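## Task

Find the patch panel that sits under the switch whose ports have red covers. One end of a patch lead there is loose. Insert it into port 9 of that panel and push until it latches. A released plug left well away from the panel can fail the task. No lead may end up sharply kinked. Do not unseat any other plug; even a slight outward shift can fail the task. At the end every lead must be inside each cable-manager ring it passes through: the other lead out of a ring fails the task, and the inserted lead out of a ring lowers the score. Anything that stays in place only because the robot holds it does not count. Release the plug and move the gripper away at the end.

## Robot and tools

Robot: two 6-joint arms, left_arm (on the +y side, the robot's own left) and right_arm, each with a parallel gripper. Bases in the scene frame: left_arm at (+0.084, +0.357, +1.325) m, quat_wxyz (+0.504, +0.115, +0.191, +0.834); right_arm at (+0.084, -0.357, +1.325) m, quat_wxyz (+0.504, -0.115, +0.191, -0.834). Joint ranges (rad), base to gripper: waist -2.880 to 2.880, shoulder 0.000 to 3.142, elbow 0.000 to 3.019, wrist pitch -1.693 to 1.571, wrist yaw -1.571 to 1.571, wrist roll -2.094 to 2.094.

Frame: one shared scene frame. Origin on the floor (z = 0) at the centre of the robot's foot, +z up, +x the direction the robot faces. Arm names do not tell you which side of an image something is on. The floor is the only surface of known height. Gripper axes: the fingers point along the gripper's +z and open and close along its y. end_effector_position is the point between the pads, roughly 1 cm behind the fingertips. Printed positions can be wrong, more so at long reach, and motions often finish a centimetre or more off, usually low.

Row format (used by every tool that moves): one flat list of 16 numbers covering both arms, even if only one moves. Order: left_arm x, y, z, qw, qx, qy, qz, opening, then right_arm in the same 8. x, y, z are an absolute target position for that gripper in metres in the scene frame. qw..qz are an absolute target orientation, scalar first, in the scene frame. opening is from -1 (closed) to +1 (fully open, 0.094 m). Optionally add 12 more numbers from 0 to 1: stiffness scales for the 6 joints of left_arm, then the 6 of right_arm, in Joint-positions order; they multiply position gain and persist until changed.

execute_actions(actions): a list of actions; each action is a table of up to 15 rows, one per control step of 1/30 s; a short table repeats its last row to fill 15 steps. An empty list just returns state and images. A target more than 0.6 m from the gripper's current position along any of its own axes makes that action refused for both arms; if the first action fails this, or any action is malformed, nothing runs. Each step, the command is clamped to within 70 mm and 16 degrees of the measured pose; damped IK follows, favouring position over orientation. After an action the arm goes no further than its last clamped pose, so far targets need further actions. To hold orientation, keep resending the same quaternion rather than copying a drifted reported one.

move(target, speed, blocking): target is one 16-number row as above (absolute poses). Both grippers travel straight-line paths that finish together, 0.5 to 10 s long (cut off at 10 s). speed is in m/s, 0.002 to 0.5, default 0.25; rotation up to twice that in rad/s. Paths ignore obstacles and the other arm; the hand lags, strays and can overshoot speed, especially with a nearly straight arm. Faster contact hits harder; aiming past a contact presses harder. The opening is applied at the start. The result adds a move: line (done, off_target, moving, held, fault) plus limits (paced = pose clipped; held = steps blocked, after which the arm may jump fast) and each gripper's distance to its pose. blocking=false returns after 0.5 s; until a result shows the move ended, other moves and actions are refused, so use wait(0) or stop.

wait(seconds): 0 to 10; holds last commands; returns early when a move ends. stop(): brakes the current move (needs room; fingers keep moving). zoom_image(camera, region): region [x0, y0, x1, y1] in pixels, at most 504 by 504, from cam_head_left or cam_head_right (672x504) or cam_left_wrist or cam_right_wrist (504x504). read_manual(section): licence texts only. finished_scene(scene): ends scene 1 or 2 irreversibly and reports success; the result states the next task. Replying without a tool call ends everything.

Results: a state line per arm with pose; Hand target lines show the pose each arm is being driven toward; step readings list positions, with HELD marking blocked steps for an arm. 'pose unreachable' means the clearance check altered or blocked that arm's command. grip_measured is finger opening on the command scale; the last Joint positions number is opening in metres; each gripper reads off by up to about 1 mm. To hold something, command about 0.03 below grip_measured (less for a lighter grip); pad force about 50 to 62 N, lower for parts thinner than 2 mm. MOTOR HOT appears from 85 °C; at 100 °C an OVER-TEMPERATURE FAULT drops that arm until cooled. FAULT lines mean an arm stopped.

Avoid: arms colliding or pressing each other (can end the scene), drops, slips, slams, hard pushes, tugging neighbouring plugs or leads, pulling leads out of manager rings. For a stationary arm resend its exact last reported pose and intended opening each call.

Each tool is called after ">>>" by a JSON object that holds its "method" and its "body".

## Session

>>> {"method": "execute_actions", "body": {"actions": []}}

Scene clock: 0.00 s.
left_arm: end_effector_position=(+0.6819, +0.3633, +1.3526) grip_measured=+1.000 end_effector_quat_wxyz=(+0.256, -0.004, +0.967, +0.009) | right_arm: end_effector_position=(+0.6774, -0.3489, +1.3434) grip_measured=+1.000 end_effector_quat_wxyz=(-0.247, +0.009, -0.969, -0.007)
Joint positions: left_arm=[-2.185  1.296  1.002 -0.365 -0.279  0.054  0.094] | right_arm=[ 2.201  1.313  0.997 -0.367  0.256 -0.054  0.094]
Joint velocities: left_arm=[-0.005 -0.005  0.012 -0.007  0.007  0.051  0.   ] | right_arm=[ 0.015 -0.015  0.007 -0.017  0.081 -0.051  0.   ]
Hand target (left_arm): +0.693, +0.365, +1.363; +0.269, -0.007, +0.963, +0.008
Hand target (right_arm): +0.685, -0.350, +1.347; +0.252, -0.007, +0.968, +0.007
Joint stiffness scale: left_arm=[1. 1. 1. 1. 1. 1.] | right_arm=[1. 1. 1. 1. 1. 1.]

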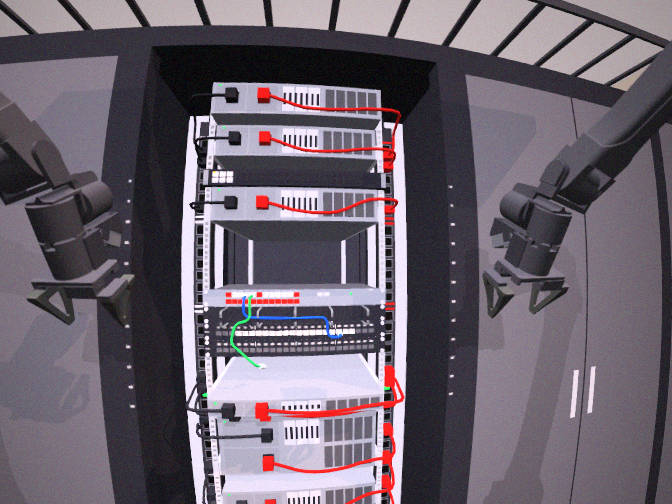

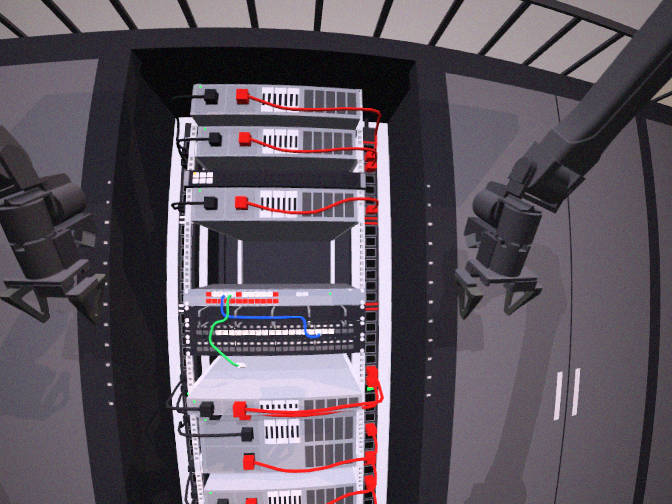

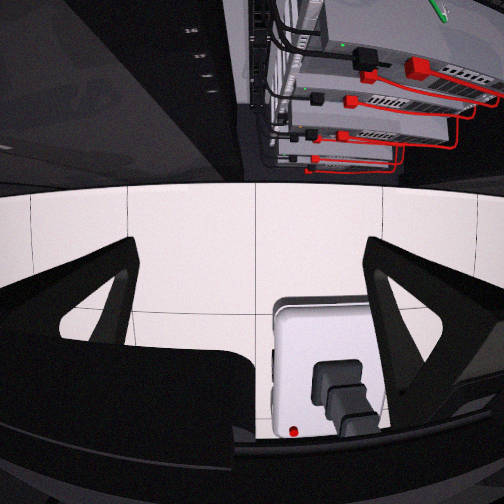

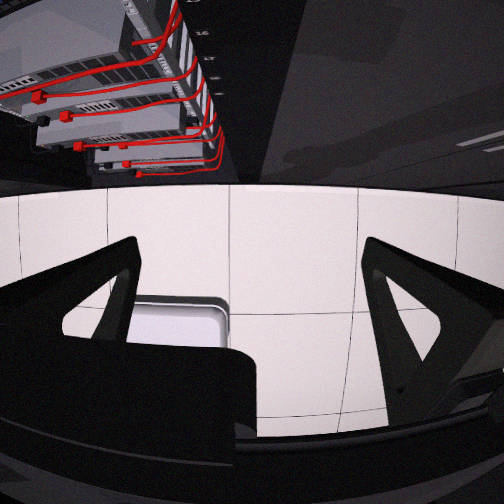

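>>> {"method": "zoom_image", "body": {"camera": "cam_head_left", "region": [190, 270, 400, 400]}}

>>> {"method": "zoom_image", "body": {"camera": "cam_head_right", "region": [170, 270, 380, 400]}}

Region (190, 270, 400, 400) of cam_head_left's 672x504 image, scaled by 2.400, with more detail than that image has; it fills the top 312 rows of this view, and the rest is white.

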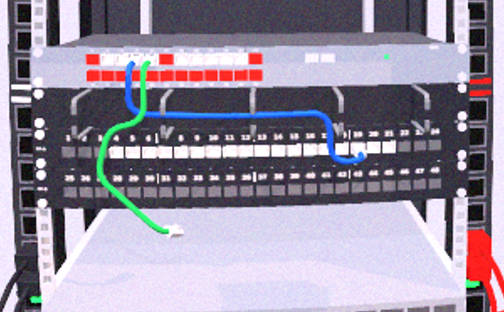

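Region (170, 270, 380, 400) of cam_head_right's 672x504 image, scaled by 2.400, with more detail than that image has; it fills the top 312 rows of this view, and the rest is white.

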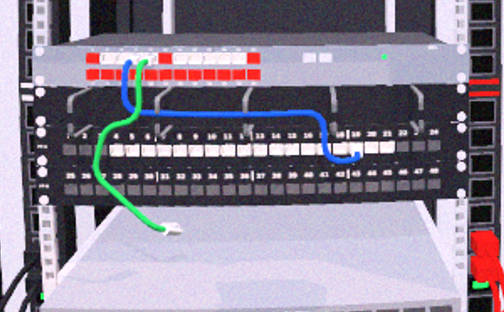

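>>> {"method": "move", "body": {"target": [0.66,0.2,1.3,0.6,0,0.8,0,1,0.6774,-0.3489,1.3434,0.247,-0.009,0.969,0.007,1]}}

Scene clock: 3.03 s.
left_arm: end_effector_position=(+0.6544, +0.2068, +1.2840) grip_measured=+1.000 end_effector_quat_wxyz=(+0.581, +0.000, +0.814, +0.004) | right_arm: end_effector_position=(+0.6774, -0.3489, +1.3434) grip_measured=+1.000 end_effector_quat_wxyz=(-0.247, +0.009, -0.969, -0.007)
Joint positions: left_arm=[-2.472  1.815  0.675  1.221 -0.45   0.243  0.094] | right_arm=[ 2.201  1.313  0.997 -0.367  0.256 -0.054  0.094]
Joint velocities: left_arm=[-0.005 -0.005  0.007 -0.007 -0.081 -0.066  0.   ] | right_arm=[-0.024 -0.005  0.002 -0.022  0.007  0.037  0.   ]
Hand target (left_arm): +0.662, +0.200, +1.299; +0.599, -0.005, +0.801, -0.001
Hand target (right_arm): +0.677, -0.349, +1.343; +0.247, -0.009, +0.969, +0.007
Off the commanded pose (left_arm): 0.018 m, 3 deg.
Off the commanded pose (right_arm): 0.000 m, 0 deg.
Joint stiffness scale: left_arm=[1. 1. 1. 1. 1. 1.] | right_arm=[1. 1. 1. 1. 1. 1.]
move: off_target (left_arm)

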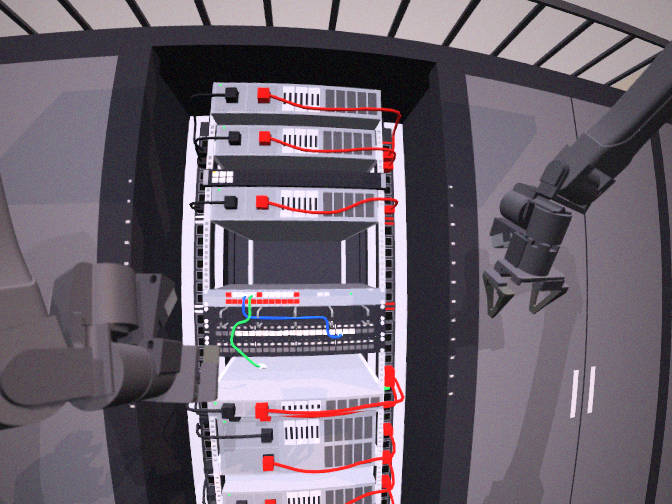

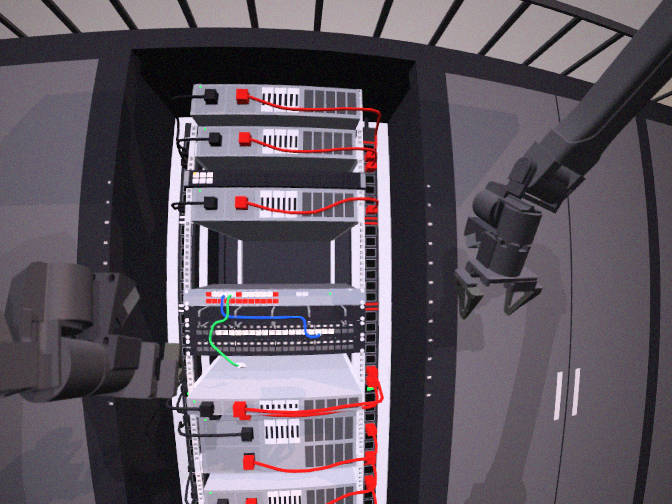

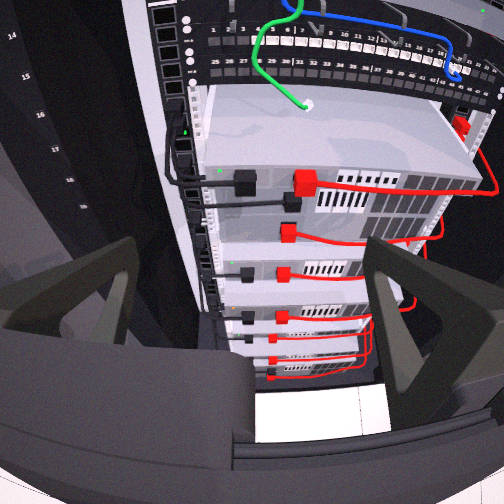

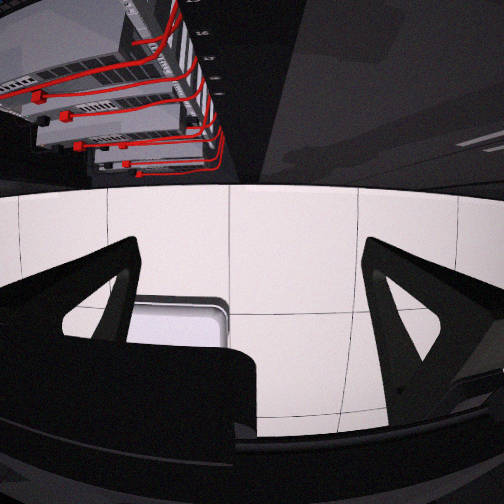

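>>> {"method": "move", "body": {"target": [0.80,0.14,1.27,0.66,0,0.75,0,1,0.6774,-0.3489,1.3434,0.247,-0.009,0.969,0.007,1]}}

Scene clock: 4.47 s.
left_arm: end_effector_position=(+0.7926, +0.1362, +1.2716) grip_measured=+1.000 end_effector_quat_wxyz=(+0.657, -0.000, +0.754, -0.008) | right_arm: end_effector_position=(+0.6774, -0.3489, +1.3434) grip_measured=+1.000 end_effector_quat_wxyz=(-0.247, +0.009, -0.969, -0.007)
Joint positions: left_arm=[-2.472  2.094  1.153  1.221 -0.379  0.309  0.094] | right_arm=[ 2.201  1.313  0.997 -0.367  0.256 -0.054  0.094]
Joint velocities: left_arm=[ 0.005  0.005 -0.017 -0.007 -0.007  0.022  0.   ] | right_arm=[ 0.005 -0.005 -0.017  0.007  0.066  0.022  0.   ]
Hand target (left_arm): +0.801, +0.141, +1.270; +0.660, -0.001, +0.751, -0.001
Hand target (right_arm): +0.677, -0.349, +1.343; +0.247, -0.009, +0.969, +0.007
Off the commanded pose (left_arm): 0.009 m, 1 deg.
Off the commanded pose (right_arm): 0.000 m, 0 deg.
Joint stiffness scale: left_arm=[1. 1. 1. 1. 1. 1.] | right_arm=[1. 1. 1. 1. 1. 1.]
move: done

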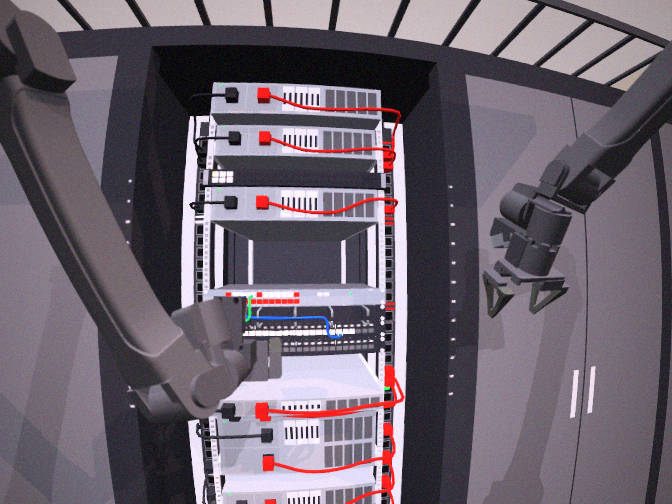

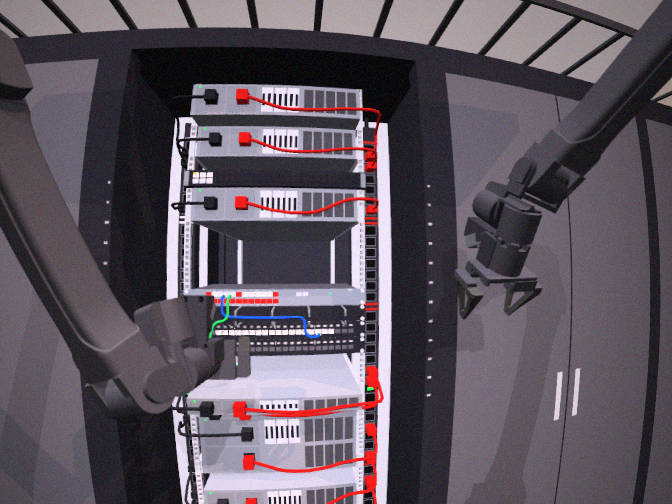

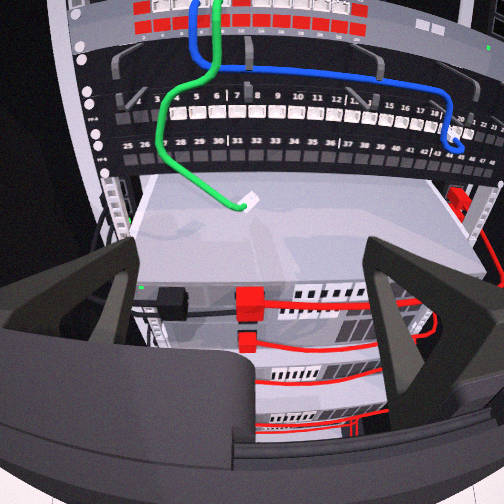

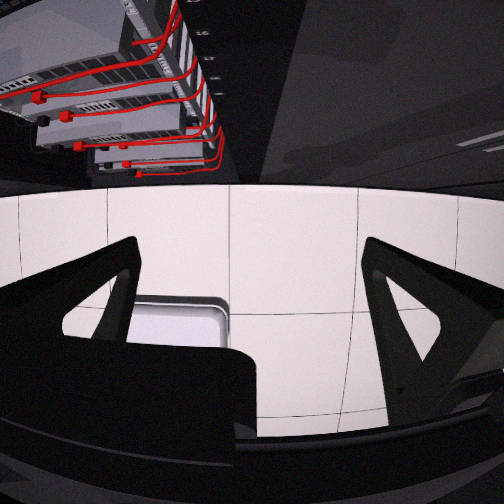

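>>> {"method": "zoom_image", "body": {"camera": "cam_left_wrist", "region": [130, 0, 370, 240]}}

>>> {"method": "zoom_image", "body": {"camera": "cam_left_wrist", "region": [210, 170, 290, 230]}}

Region (130, 0, 370, 240) of cam_left_wrist's 504x504 image, scaled by 2.100, with more detail than that image has.

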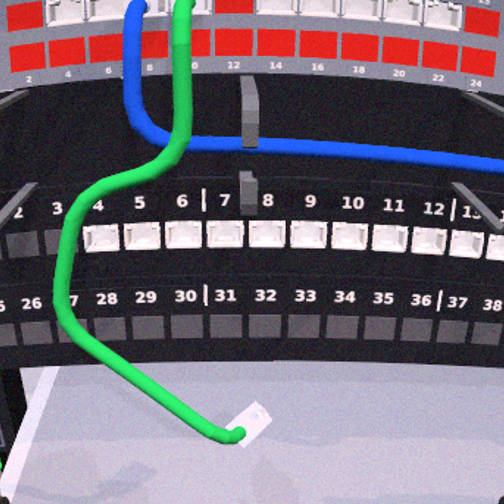

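Region (210, 170, 290, 230) of cam_left_wrist's 504x504 image, scaled by 6.300, with more detail than that image has; it fills the top 378 rows of this view, and the rest is white.

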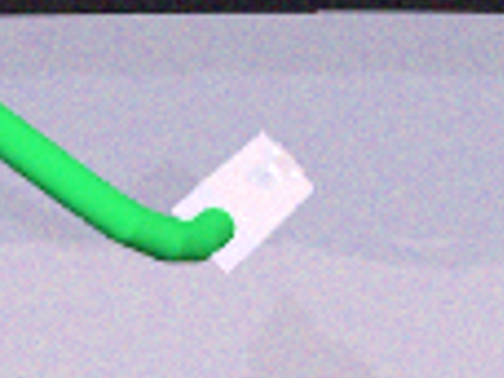

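>>> {"method": "move", "body": {"target": [0.86,0.12,1.25,0.55,0,0.835,0,1,0.6774,-0.3489,1.3434,0.247,-0.009,0.969,0.007,1], "speed": 0.15}}

>>> {"method": "zoom_image", "body": {"camera": "cam_left_wrist", "region": [130, 40, 330, 240]}}

Scene clock: 6.90 s.
left_arm: end_effector_position=(+0.8431, +0.1156, +1.2349) grip_measured=+1.000 end_effector_quat_wxyz=(+0.542, +0.014, +0.840, +0.002) | right_arm: end_effector_position=(+0.6774, -0.3489, +1.3434) grip_measured=+1.000 end_effector_quat_wxyz=(-0.247, +0.009, -0.969, -0.007)
Joint positions: left_arm=[-2.472  2.094  1.359  0.709 -0.452  0.216  0.094] | right_arm=[ 2.201  1.313  0.997 -0.367  0.256 -0.054  0.094]
Joint velocities: left_arm=[-0.015  0.005 -0.012 -0.012 -0.037 -0.007  0.   ] | right_arm=[ 0.005  0.005  0.002  0.012 -0.022  0.037  0.   ]
Hand target (left_arm): +0.859, +0.121, +1.251; +0.551, +0.001, +0.835, +0.001
Hand target (right_arm): +0.677, -0.349, +1.343; +0.247, -0.009, +0.969, +0.007
Off the commanded pose (left_arm): 0.023 m, 2 deg.
Off the commanded pose (right_arm): 0.000 m, 0 deg.
Joint stiffness scale: left_arm=[1. 1. 1. 1. 1. 1.] | right_arm=[1. 1. 1. 1. 1. 1.]
move: off_target (left_arm)

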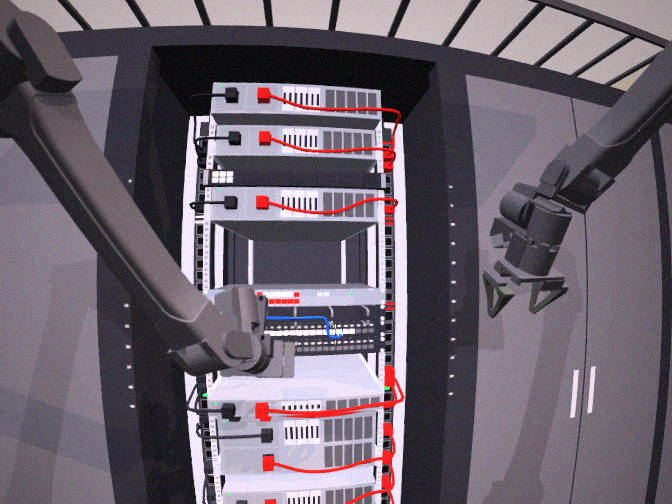

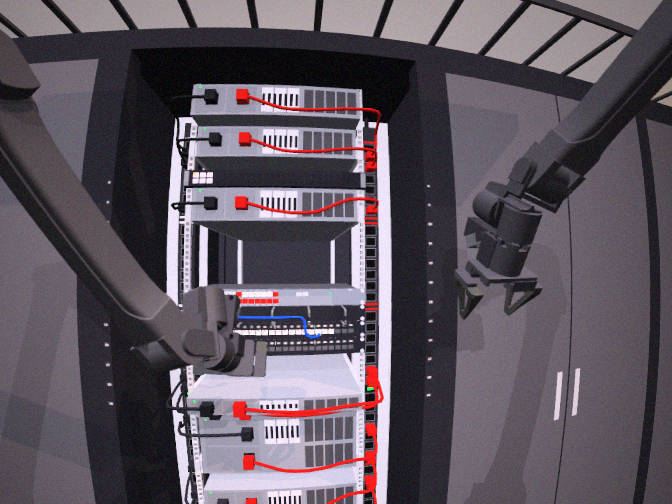

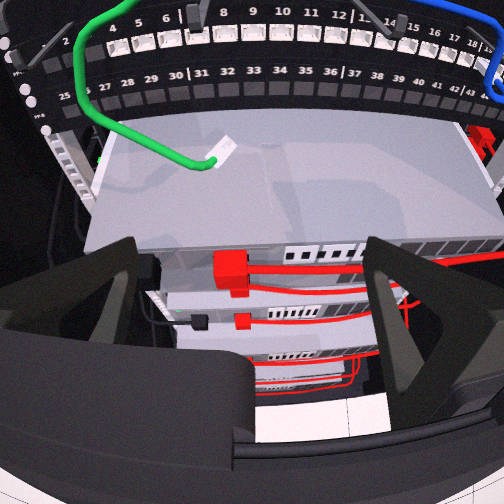

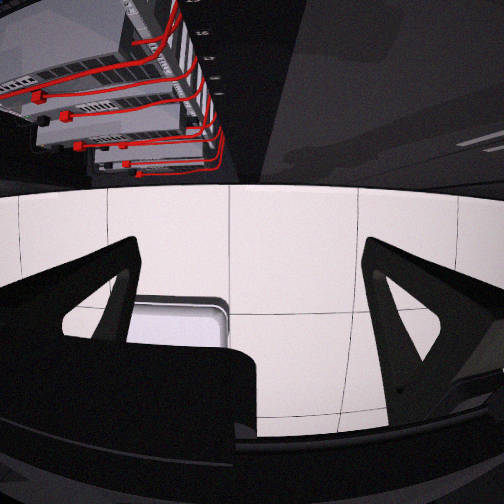

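Region (130, 40, 330, 240) of cam_left_wrist's 504x504 image, scaled by 2.520, with more detail than that image has.

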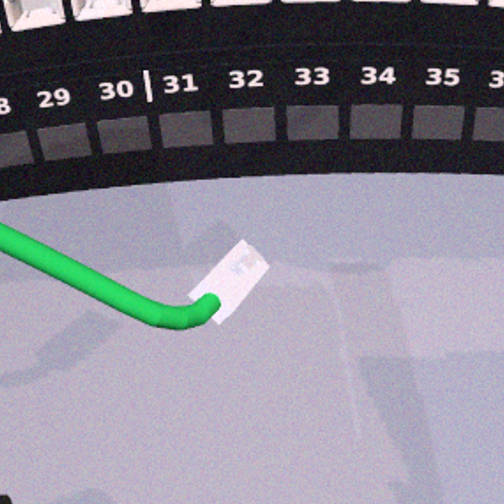

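>>> {"method": "move", "body": {"target": [0.87,0.175,1.21,0.628,0.166,0.748,-0.139,0.2,0.6774,-0.3489,1.3434,0.247,-0.009,0.969,0.007,1], "speed": 0.15}}

>>> {"method": "zoom_image", "body": {"camera": "cam_left_wrist", "region": [130, 40, 370, 280]}}

Scene clock: 9.80 s.
left_arm: end_effector_position=(+0.8545, +0.1645, +1.2040) grip_measured=+0.203 end_effector_quat_wxyz=(+0.608, +0.169, +0.761, -0.152) | right_arm: end_effector_position=(+0.6774, -0.3489, +1.3434) grip_measured=+1.000 end_effector_quat_wxyz=(-0.247, +0.009, -0.969, -0.007)
Joint positions: left_arm=[-2.253  2.144  1.335  0.865  0.234  0.32   0.056] | right_arm=[ 2.201  1.313  0.997 -0.367  0.256 -0.054  0.094]
Joint velocities: left_arm=[ 0.005 -0.015  0.007  0.012  0.022  0.066 -0.001] | right_arm=[-0.005  0.005  0.007 -0.012  0.037  0.037  0.   ]
Hand target (left_arm): +0.870, +0.175, +1.210; +0.628, +0.165, +0.748, -0.139
Hand target (right_arm): +0.677, -0.349, +1.343; +0.247, -0.009, +0.969, +0.007
Off the commanded pose (left_arm): 0.020 m, 3 deg.
Off the commanded pose (right_arm): 0.000 m, 0 deg.
Joint stiffness scale: left_arm=[1. 1. 1. 1. 1. 1.] | right_arm=[1. 1. 1. 1. 1. 1.]
move: off_target (left_arm)

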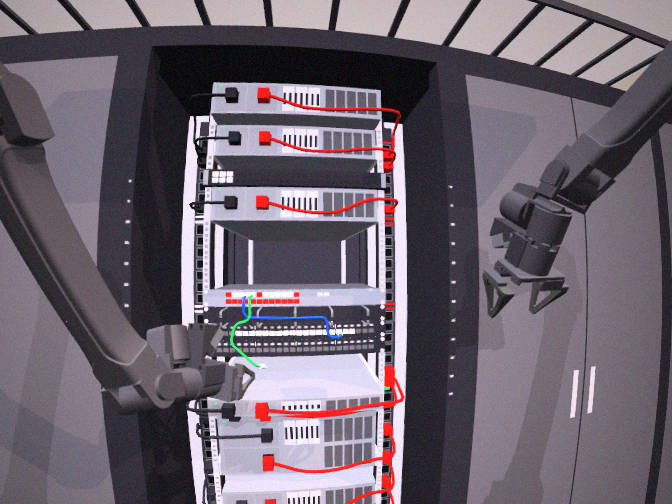

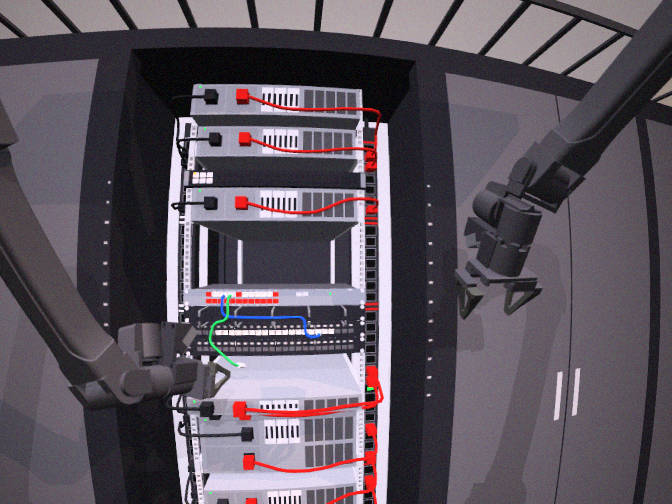

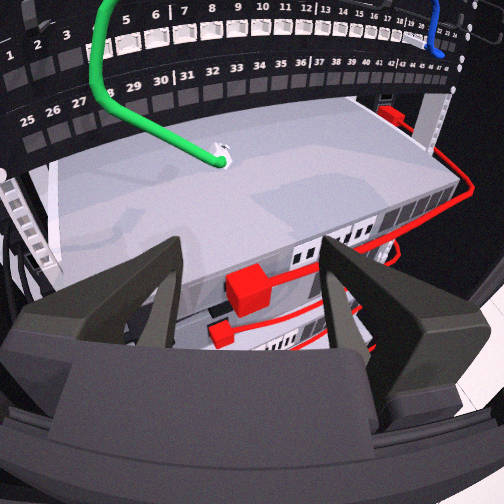

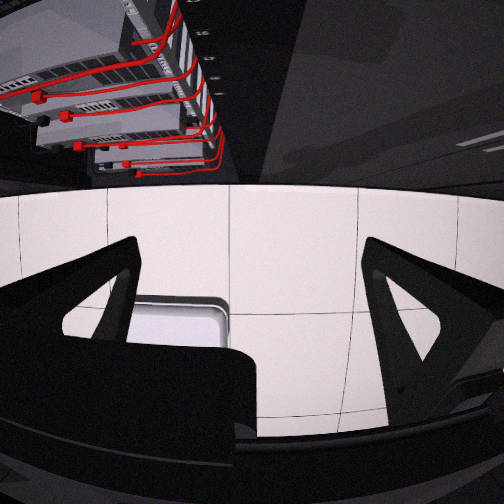

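Region (130, 40, 370, 280) of cam_left_wrist's 504x504 image, scaled by 2.100, with more detail than that image has.

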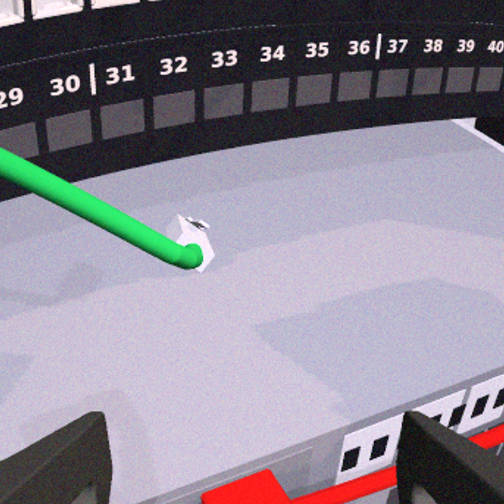

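>>> {"method": "zoom_image", "body": {"camera": "cam_left_wrist", "region": [195, 125, 255, 185]}}

>>> {"method": "zoom_image", "body": {"camera": "cam_head_left", "region": [235, 345, 285, 385]}}

>>> {"method": "zoom_image", "body": {"camera": "cam_left_wrist", "region": [380, 0, 480, 80]}}

Region (195, 125, 255, 185) of cam_left_wrist's 504x504 image, scaled by 8.400, with more detail than that image has.

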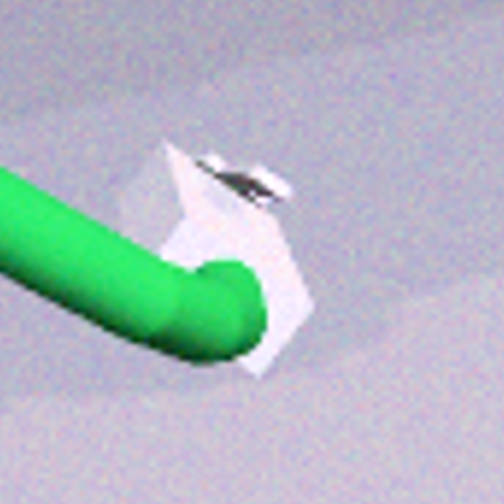

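Region (235, 345, 285, 385) of cam_head_left's 672x504 image, scaled by 10.080, with more detail than that image has; it fills the top 403 rows of this view, and the rest is white.

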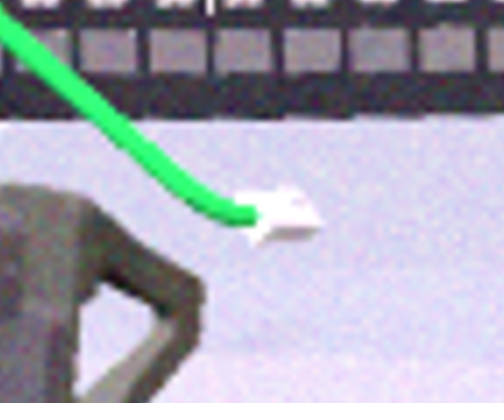

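Region (380, 0, 480, 80) of cam_left_wrist's 504x504 image, scaled by 5.040, with more detail than that image has; it fills the top 403 rows of this view, and the rest is white.

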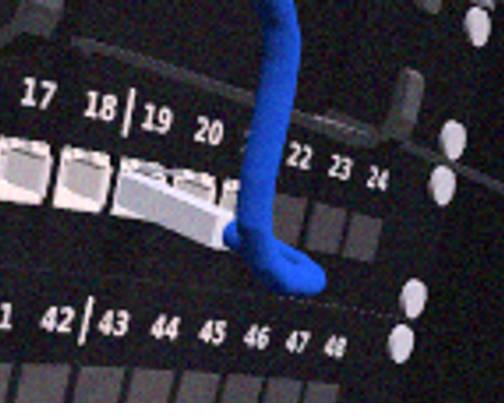

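>>> {"method": "move", "body": {"target": [0.885,0.195,1.185,0.665,0.406,0.628,0.02,-0.3,0.6774,-0.3489,1.3434,0.247,-0.009,0.969,0.007,1], "speed": 0.15}}

Scene clock: 14.23 s.
left_arm: end_effector_position=(+0.8714, +0.1802, +1.1848) grip_measured=-0.297 end_effector_quat_wxyz=(+0.653, +0.409, +0.637, -0.001) | right_arm: end_effector_position=(+0.6774, -0.3489, +1.3434) grip_measured=+1.000 end_effector_quat_wxyz=(-0.247, +0.009, -0.969, -0.007)
Joint positions: left_arm=[-2.187  2.218  1.432  0.875  0.425  0.922  0.033] | right_arm=[ 2.201  1.313  0.997 -0.367  0.256 -0.054  0.094]
Joint velocities: left_arm=[-0.005  0.015  0.002 -0.012 -0.007  0.022 -0.001] | right_arm=[ 0.005  0.005 -0.017 -0.017  0.007 -0.081  0.   ]
Hand target (left_arm): +0.884, +0.195, +1.186; +0.664, +0.405, +0.628, +0.020
Hand target (right_arm): +0.677, -0.349, +1.343; +0.247, -0.009, +0.969, +0.007
Off the commanded pose (left_arm): 0.020 m, 3 deg.
Off the commanded pose (right_arm): 0.000 m, 0 deg.
Joint stiffness scale: left_arm=[1. 1. 1. 1. 1. 1.] | right_arm=[1. 1. 1. 1. 1. 1.]
move: off_target (left_arm)

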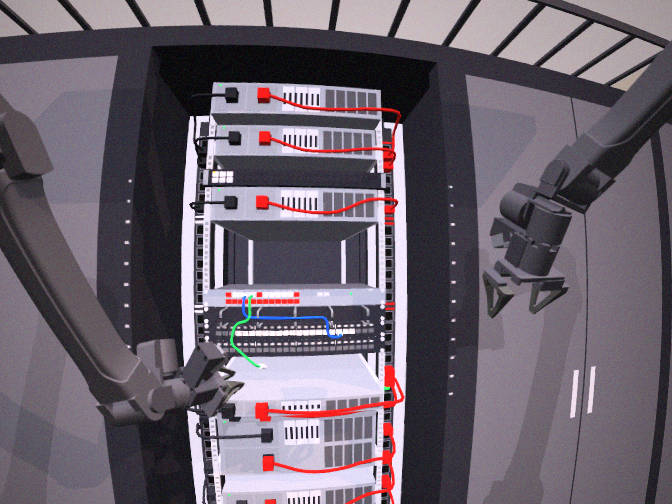

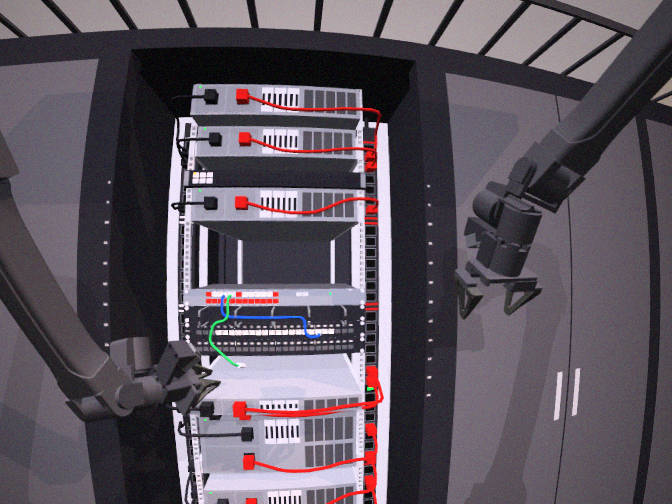

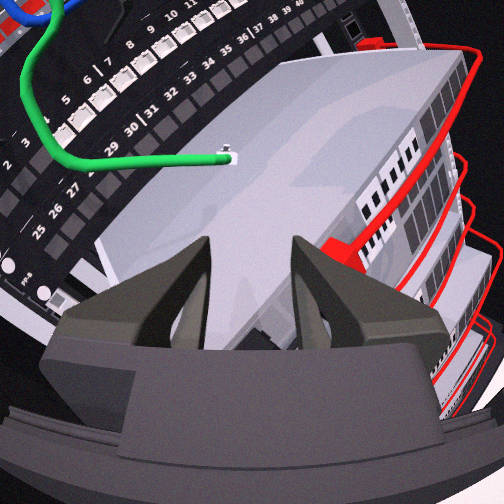

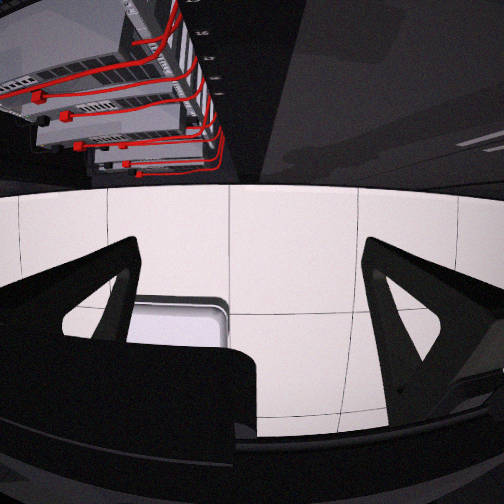

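>>> {"method": "move", "body": {"target": [0.935,0.175,1.174,0.665,0.406,0.628,0.02,-0.3,0.6774,-0.3489,1.3434,0.247,-0.009,0.969,0.007,1], "speed": 0.08}}

Scene clock: 15.60 s.
left_arm: end_effector_position=(+0.9258, +0.1756, +1.1766) grip_measured=-0.297 end_effector_quat_wxyz=(+0.664, +0.404, +0.629, +0.016) | right_arm: end_effector_position=(+0.6774, -0.3489, +1.3434) grip_measured=+1.000 end_effector_quat_wxyz=(-0.247, +0.009, -0.969, -0.007)
Joint positions: left_arm=[-2.187  2.318  1.646  0.8    0.411  0.927  0.033] | right_arm=[ 2.201  1.313  0.997 -0.367  0.256 -0.054  0.094]
Joint velocities: left_arm=[ 0.005  0.015  0.017  0.007 -0.081 -0.007 -0.   ] | right_arm=[-0.015 -0.015  0.002 -0.007  0.007  0.007  0.   ]
Hand target (left_arm): +0.935, +0.176, +1.174; +0.664, +0.405, +0.628, +0.020
Hand target (right_arm): +0.677, -0.349, +1.343; +0.247, -0.009, +0.969, +0.007
Off the commanded pose (left_arm): 0.010 m, 1 deg.
Off the commanded pose (right_arm): 0.000 m, 0 deg.
Joint stiffness scale: left_arm=[1. 1. 1. 1. 1. 1.] | right_arm=[1. 1. 1. 1. 1. 1.]
move: done

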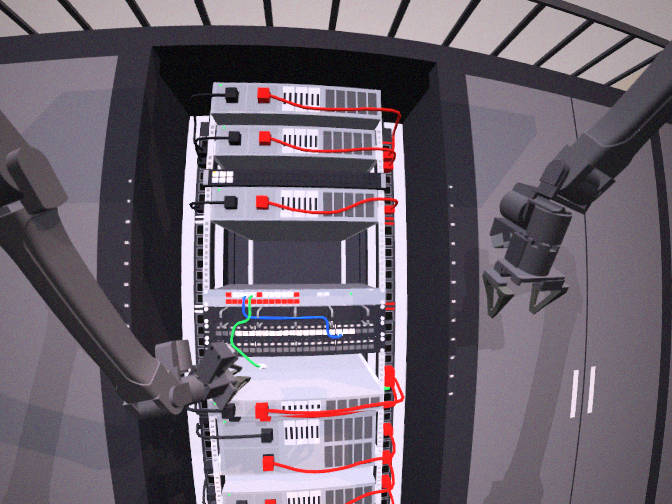

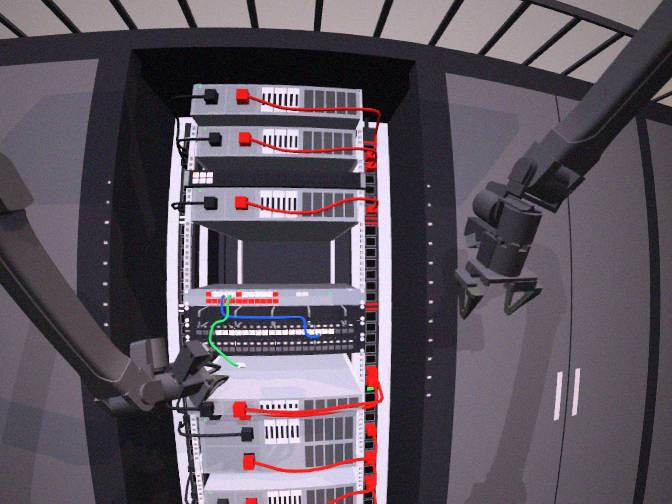

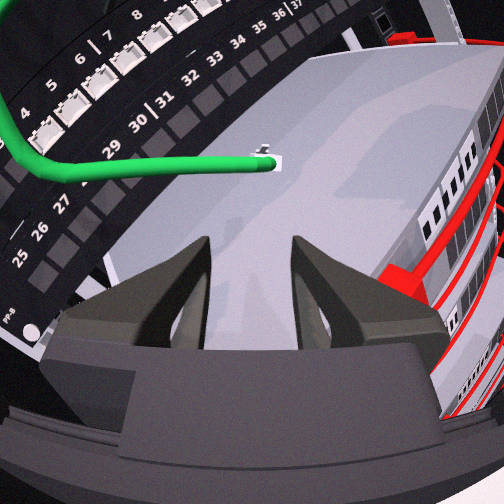

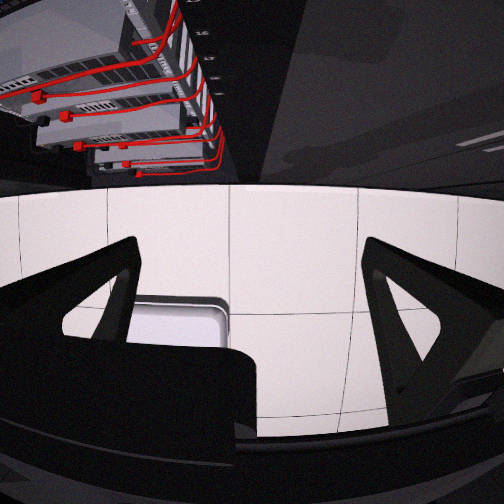

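>>> {"method": "zoom_image", "body": {"camera": "cam_left_wrist", "region": [235, 130, 295, 190]}}

>>> {"method": "zoom_image", "body": {"camera": "cam_left_wrist", "region": [60, 0, 200, 130]}}

Region (235, 130, 295, 190) of cam_left_wrist's 504x504 image, scaled by 8.400, with more detail than that image has.

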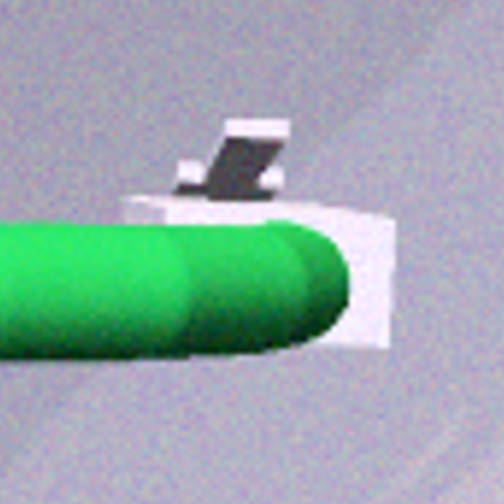

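Region (60, 0, 200, 130) of cam_left_wrist's 504x504 image, scaled by 3.600, with more detail than that image has; it fills the top 468 rows of this view, and the rest is white.

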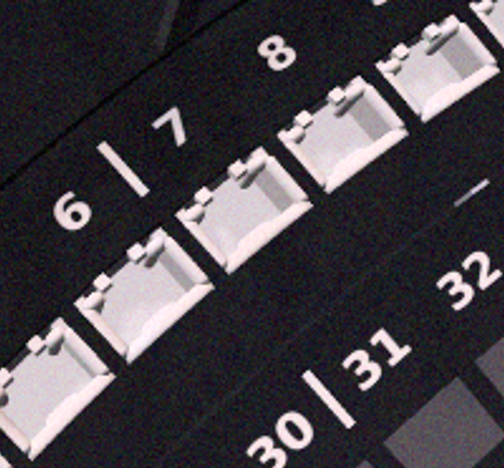

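>>> {"method": "move", "body": {"target": [0.967,0.142,1.167,0.665,0.406,0.628,0.02,-0.3,0.6774,-0.3489,1.3434,0.247,-0.009,0.969,0.007,1], "speed": 0.06}}

Scene clock: 17.60 s.
left_arm: end_effector_position=(+0.9597, +0.1604, +1.1633) grip_measured=-0.297 end_effector_quat_wxyz=(+0.660, +0.401, +0.634, +0.023) | right_arm: end_effector_position=(+0.6774, -0.3489, +1.3434) grip_measured=+1.000 end_effector_quat_wxyz=(-0.247, +0.009, -0.969, -0.007)
Joint positions: left_arm=[-2.203  2.402  1.814  0.711  0.375  0.933  0.033] | right_arm=[ 2.201  1.313  0.997 -0.367  0.256 -0.054  0.094]
Joint velocities: left_arm=[ 0.005  0.005  0.012  0.002  0.007 -0.037 -0.001] | right_arm=[ 0.015 -0.015  0.007 -0.017 -0.037  0.022  0.   ]
Hand target (left_arm): +0.966, +0.143, +1.168; +0.664, +0.406, +0.627, +0.020
Hand target (right_arm): +0.677, -0.349, +1.343; +0.247, -0.009, +0.969, +0.007
Off the commanded pose (left_arm): 0.020 m, 1 deg.
Off the commanded pose (right_arm): 0.000 m, 0 deg.
Joint stiffness scale: left_arm=[1. 1. 1. 1. 1. 1.] | right_arm=[1. 1. 1. 1. 1. 1.]
move: off_target (left_arm)

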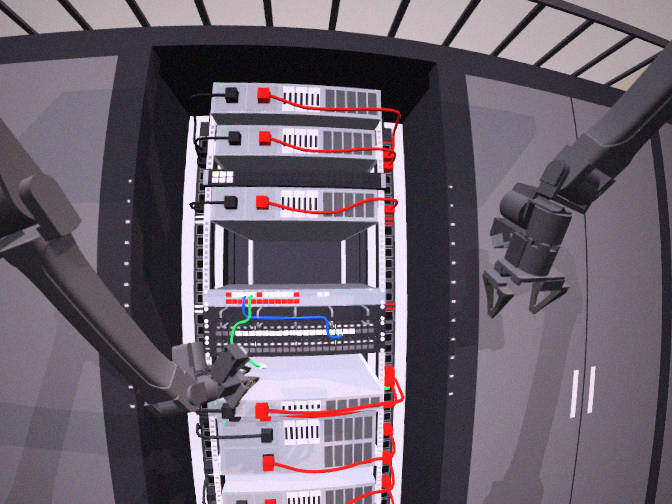

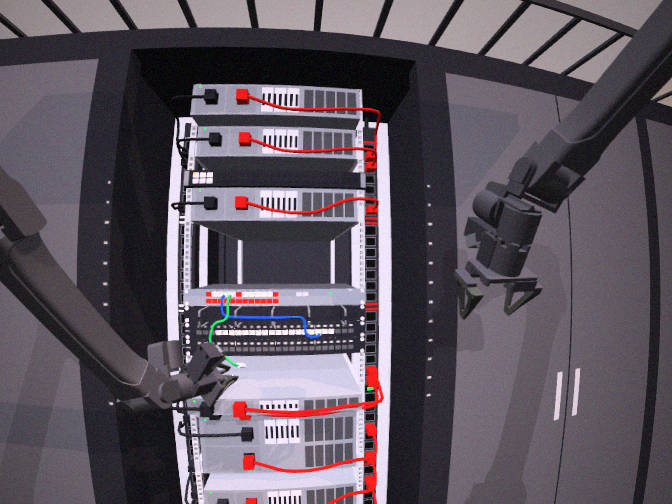

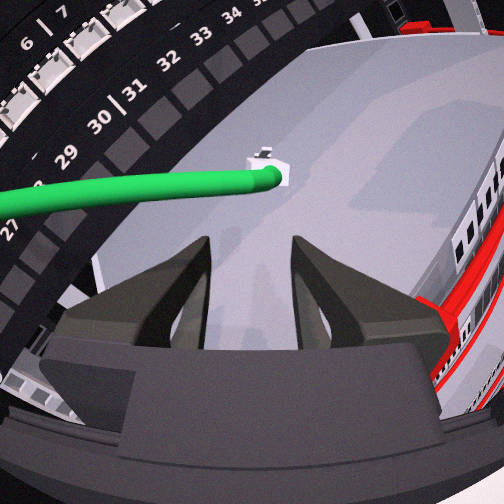

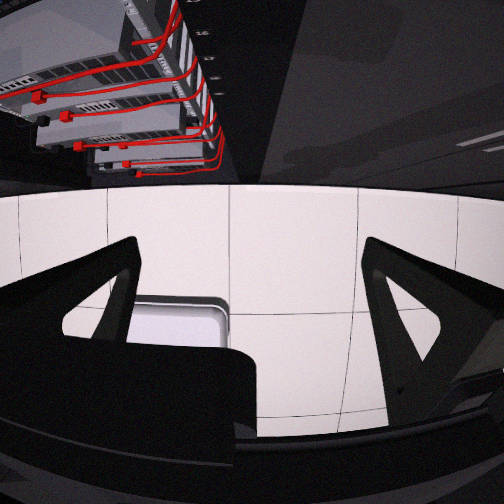

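>>> {"method": "move", "body": {"target": [0.962,0.120,1.188,0.665,0.406,0.628,0.02,-0.3,0.6774,-0.3489,1.3434,0.247,-0.009,0.969,0.007,1], "speed": 0.04}}

Scene clock: 19.30 s.
left_arm: end_effector_position=(+0.9564, +0.1333, +1.1698) grip_measured=-0.297 end_effector_quat_wxyz=(+0.659, +0.402, +0.636, +0.022) | right_arm: end_effector_position=(+0.6774, -0.3489, +1.3434) grip_measured=+1.000 end_effector_quat_wxyz=(-0.247, +0.009, -0.969, -0.007)
Joint positions: left_arm=[-2.24   2.402  1.814  0.704  0.338  0.938  0.033] | right_arm=[ 2.201  1.313  0.997 -0.367  0.256 -0.054  0.094]
Joint velocities: left_arm=[-0.005 -0.015  0.007  0.002 -0.022 -0.007 -0.001] | right_arm=[ 0.015 -0.005 -0.012 -0.002 -0.081 -0.007  0.   ]
Hand target (left_arm): +0.962, +0.120, +1.188; +0.664, +0.405, +0.628, +0.020
Hand target (right_arm): +0.677, -0.349, +1.343; +0.247, -0.009, +0.969, +0.007
Off the commanded pose (left_arm): 0.023 m, 1 deg.
Off the commanded pose (right_arm): 0.000 m, 0 deg.
Joint stiffness scale: left_arm=[1. 1. 1. 1. 1. 1.] | right_arm=[1. 1. 1. 1. 1. 1.]
move: off_target (left_arm)

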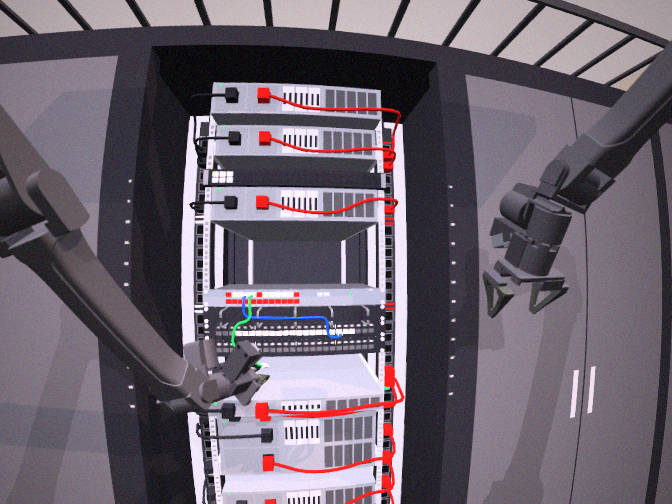

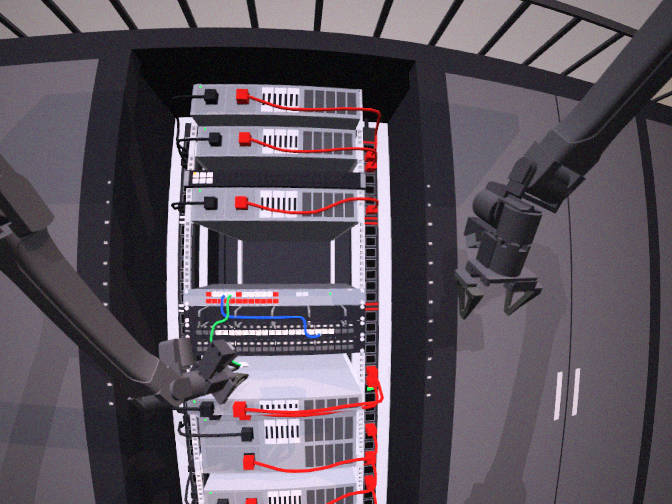

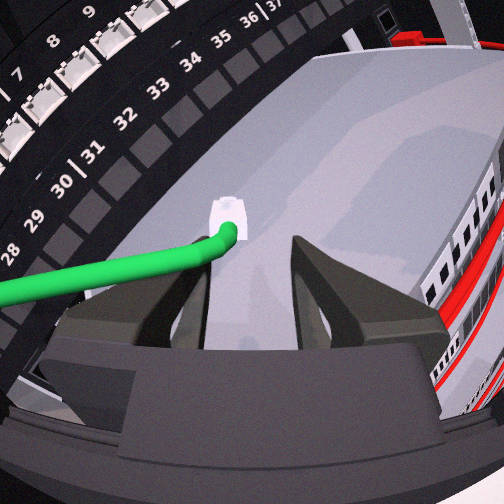

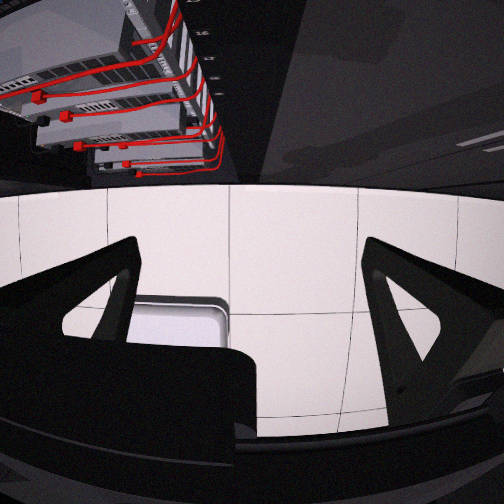

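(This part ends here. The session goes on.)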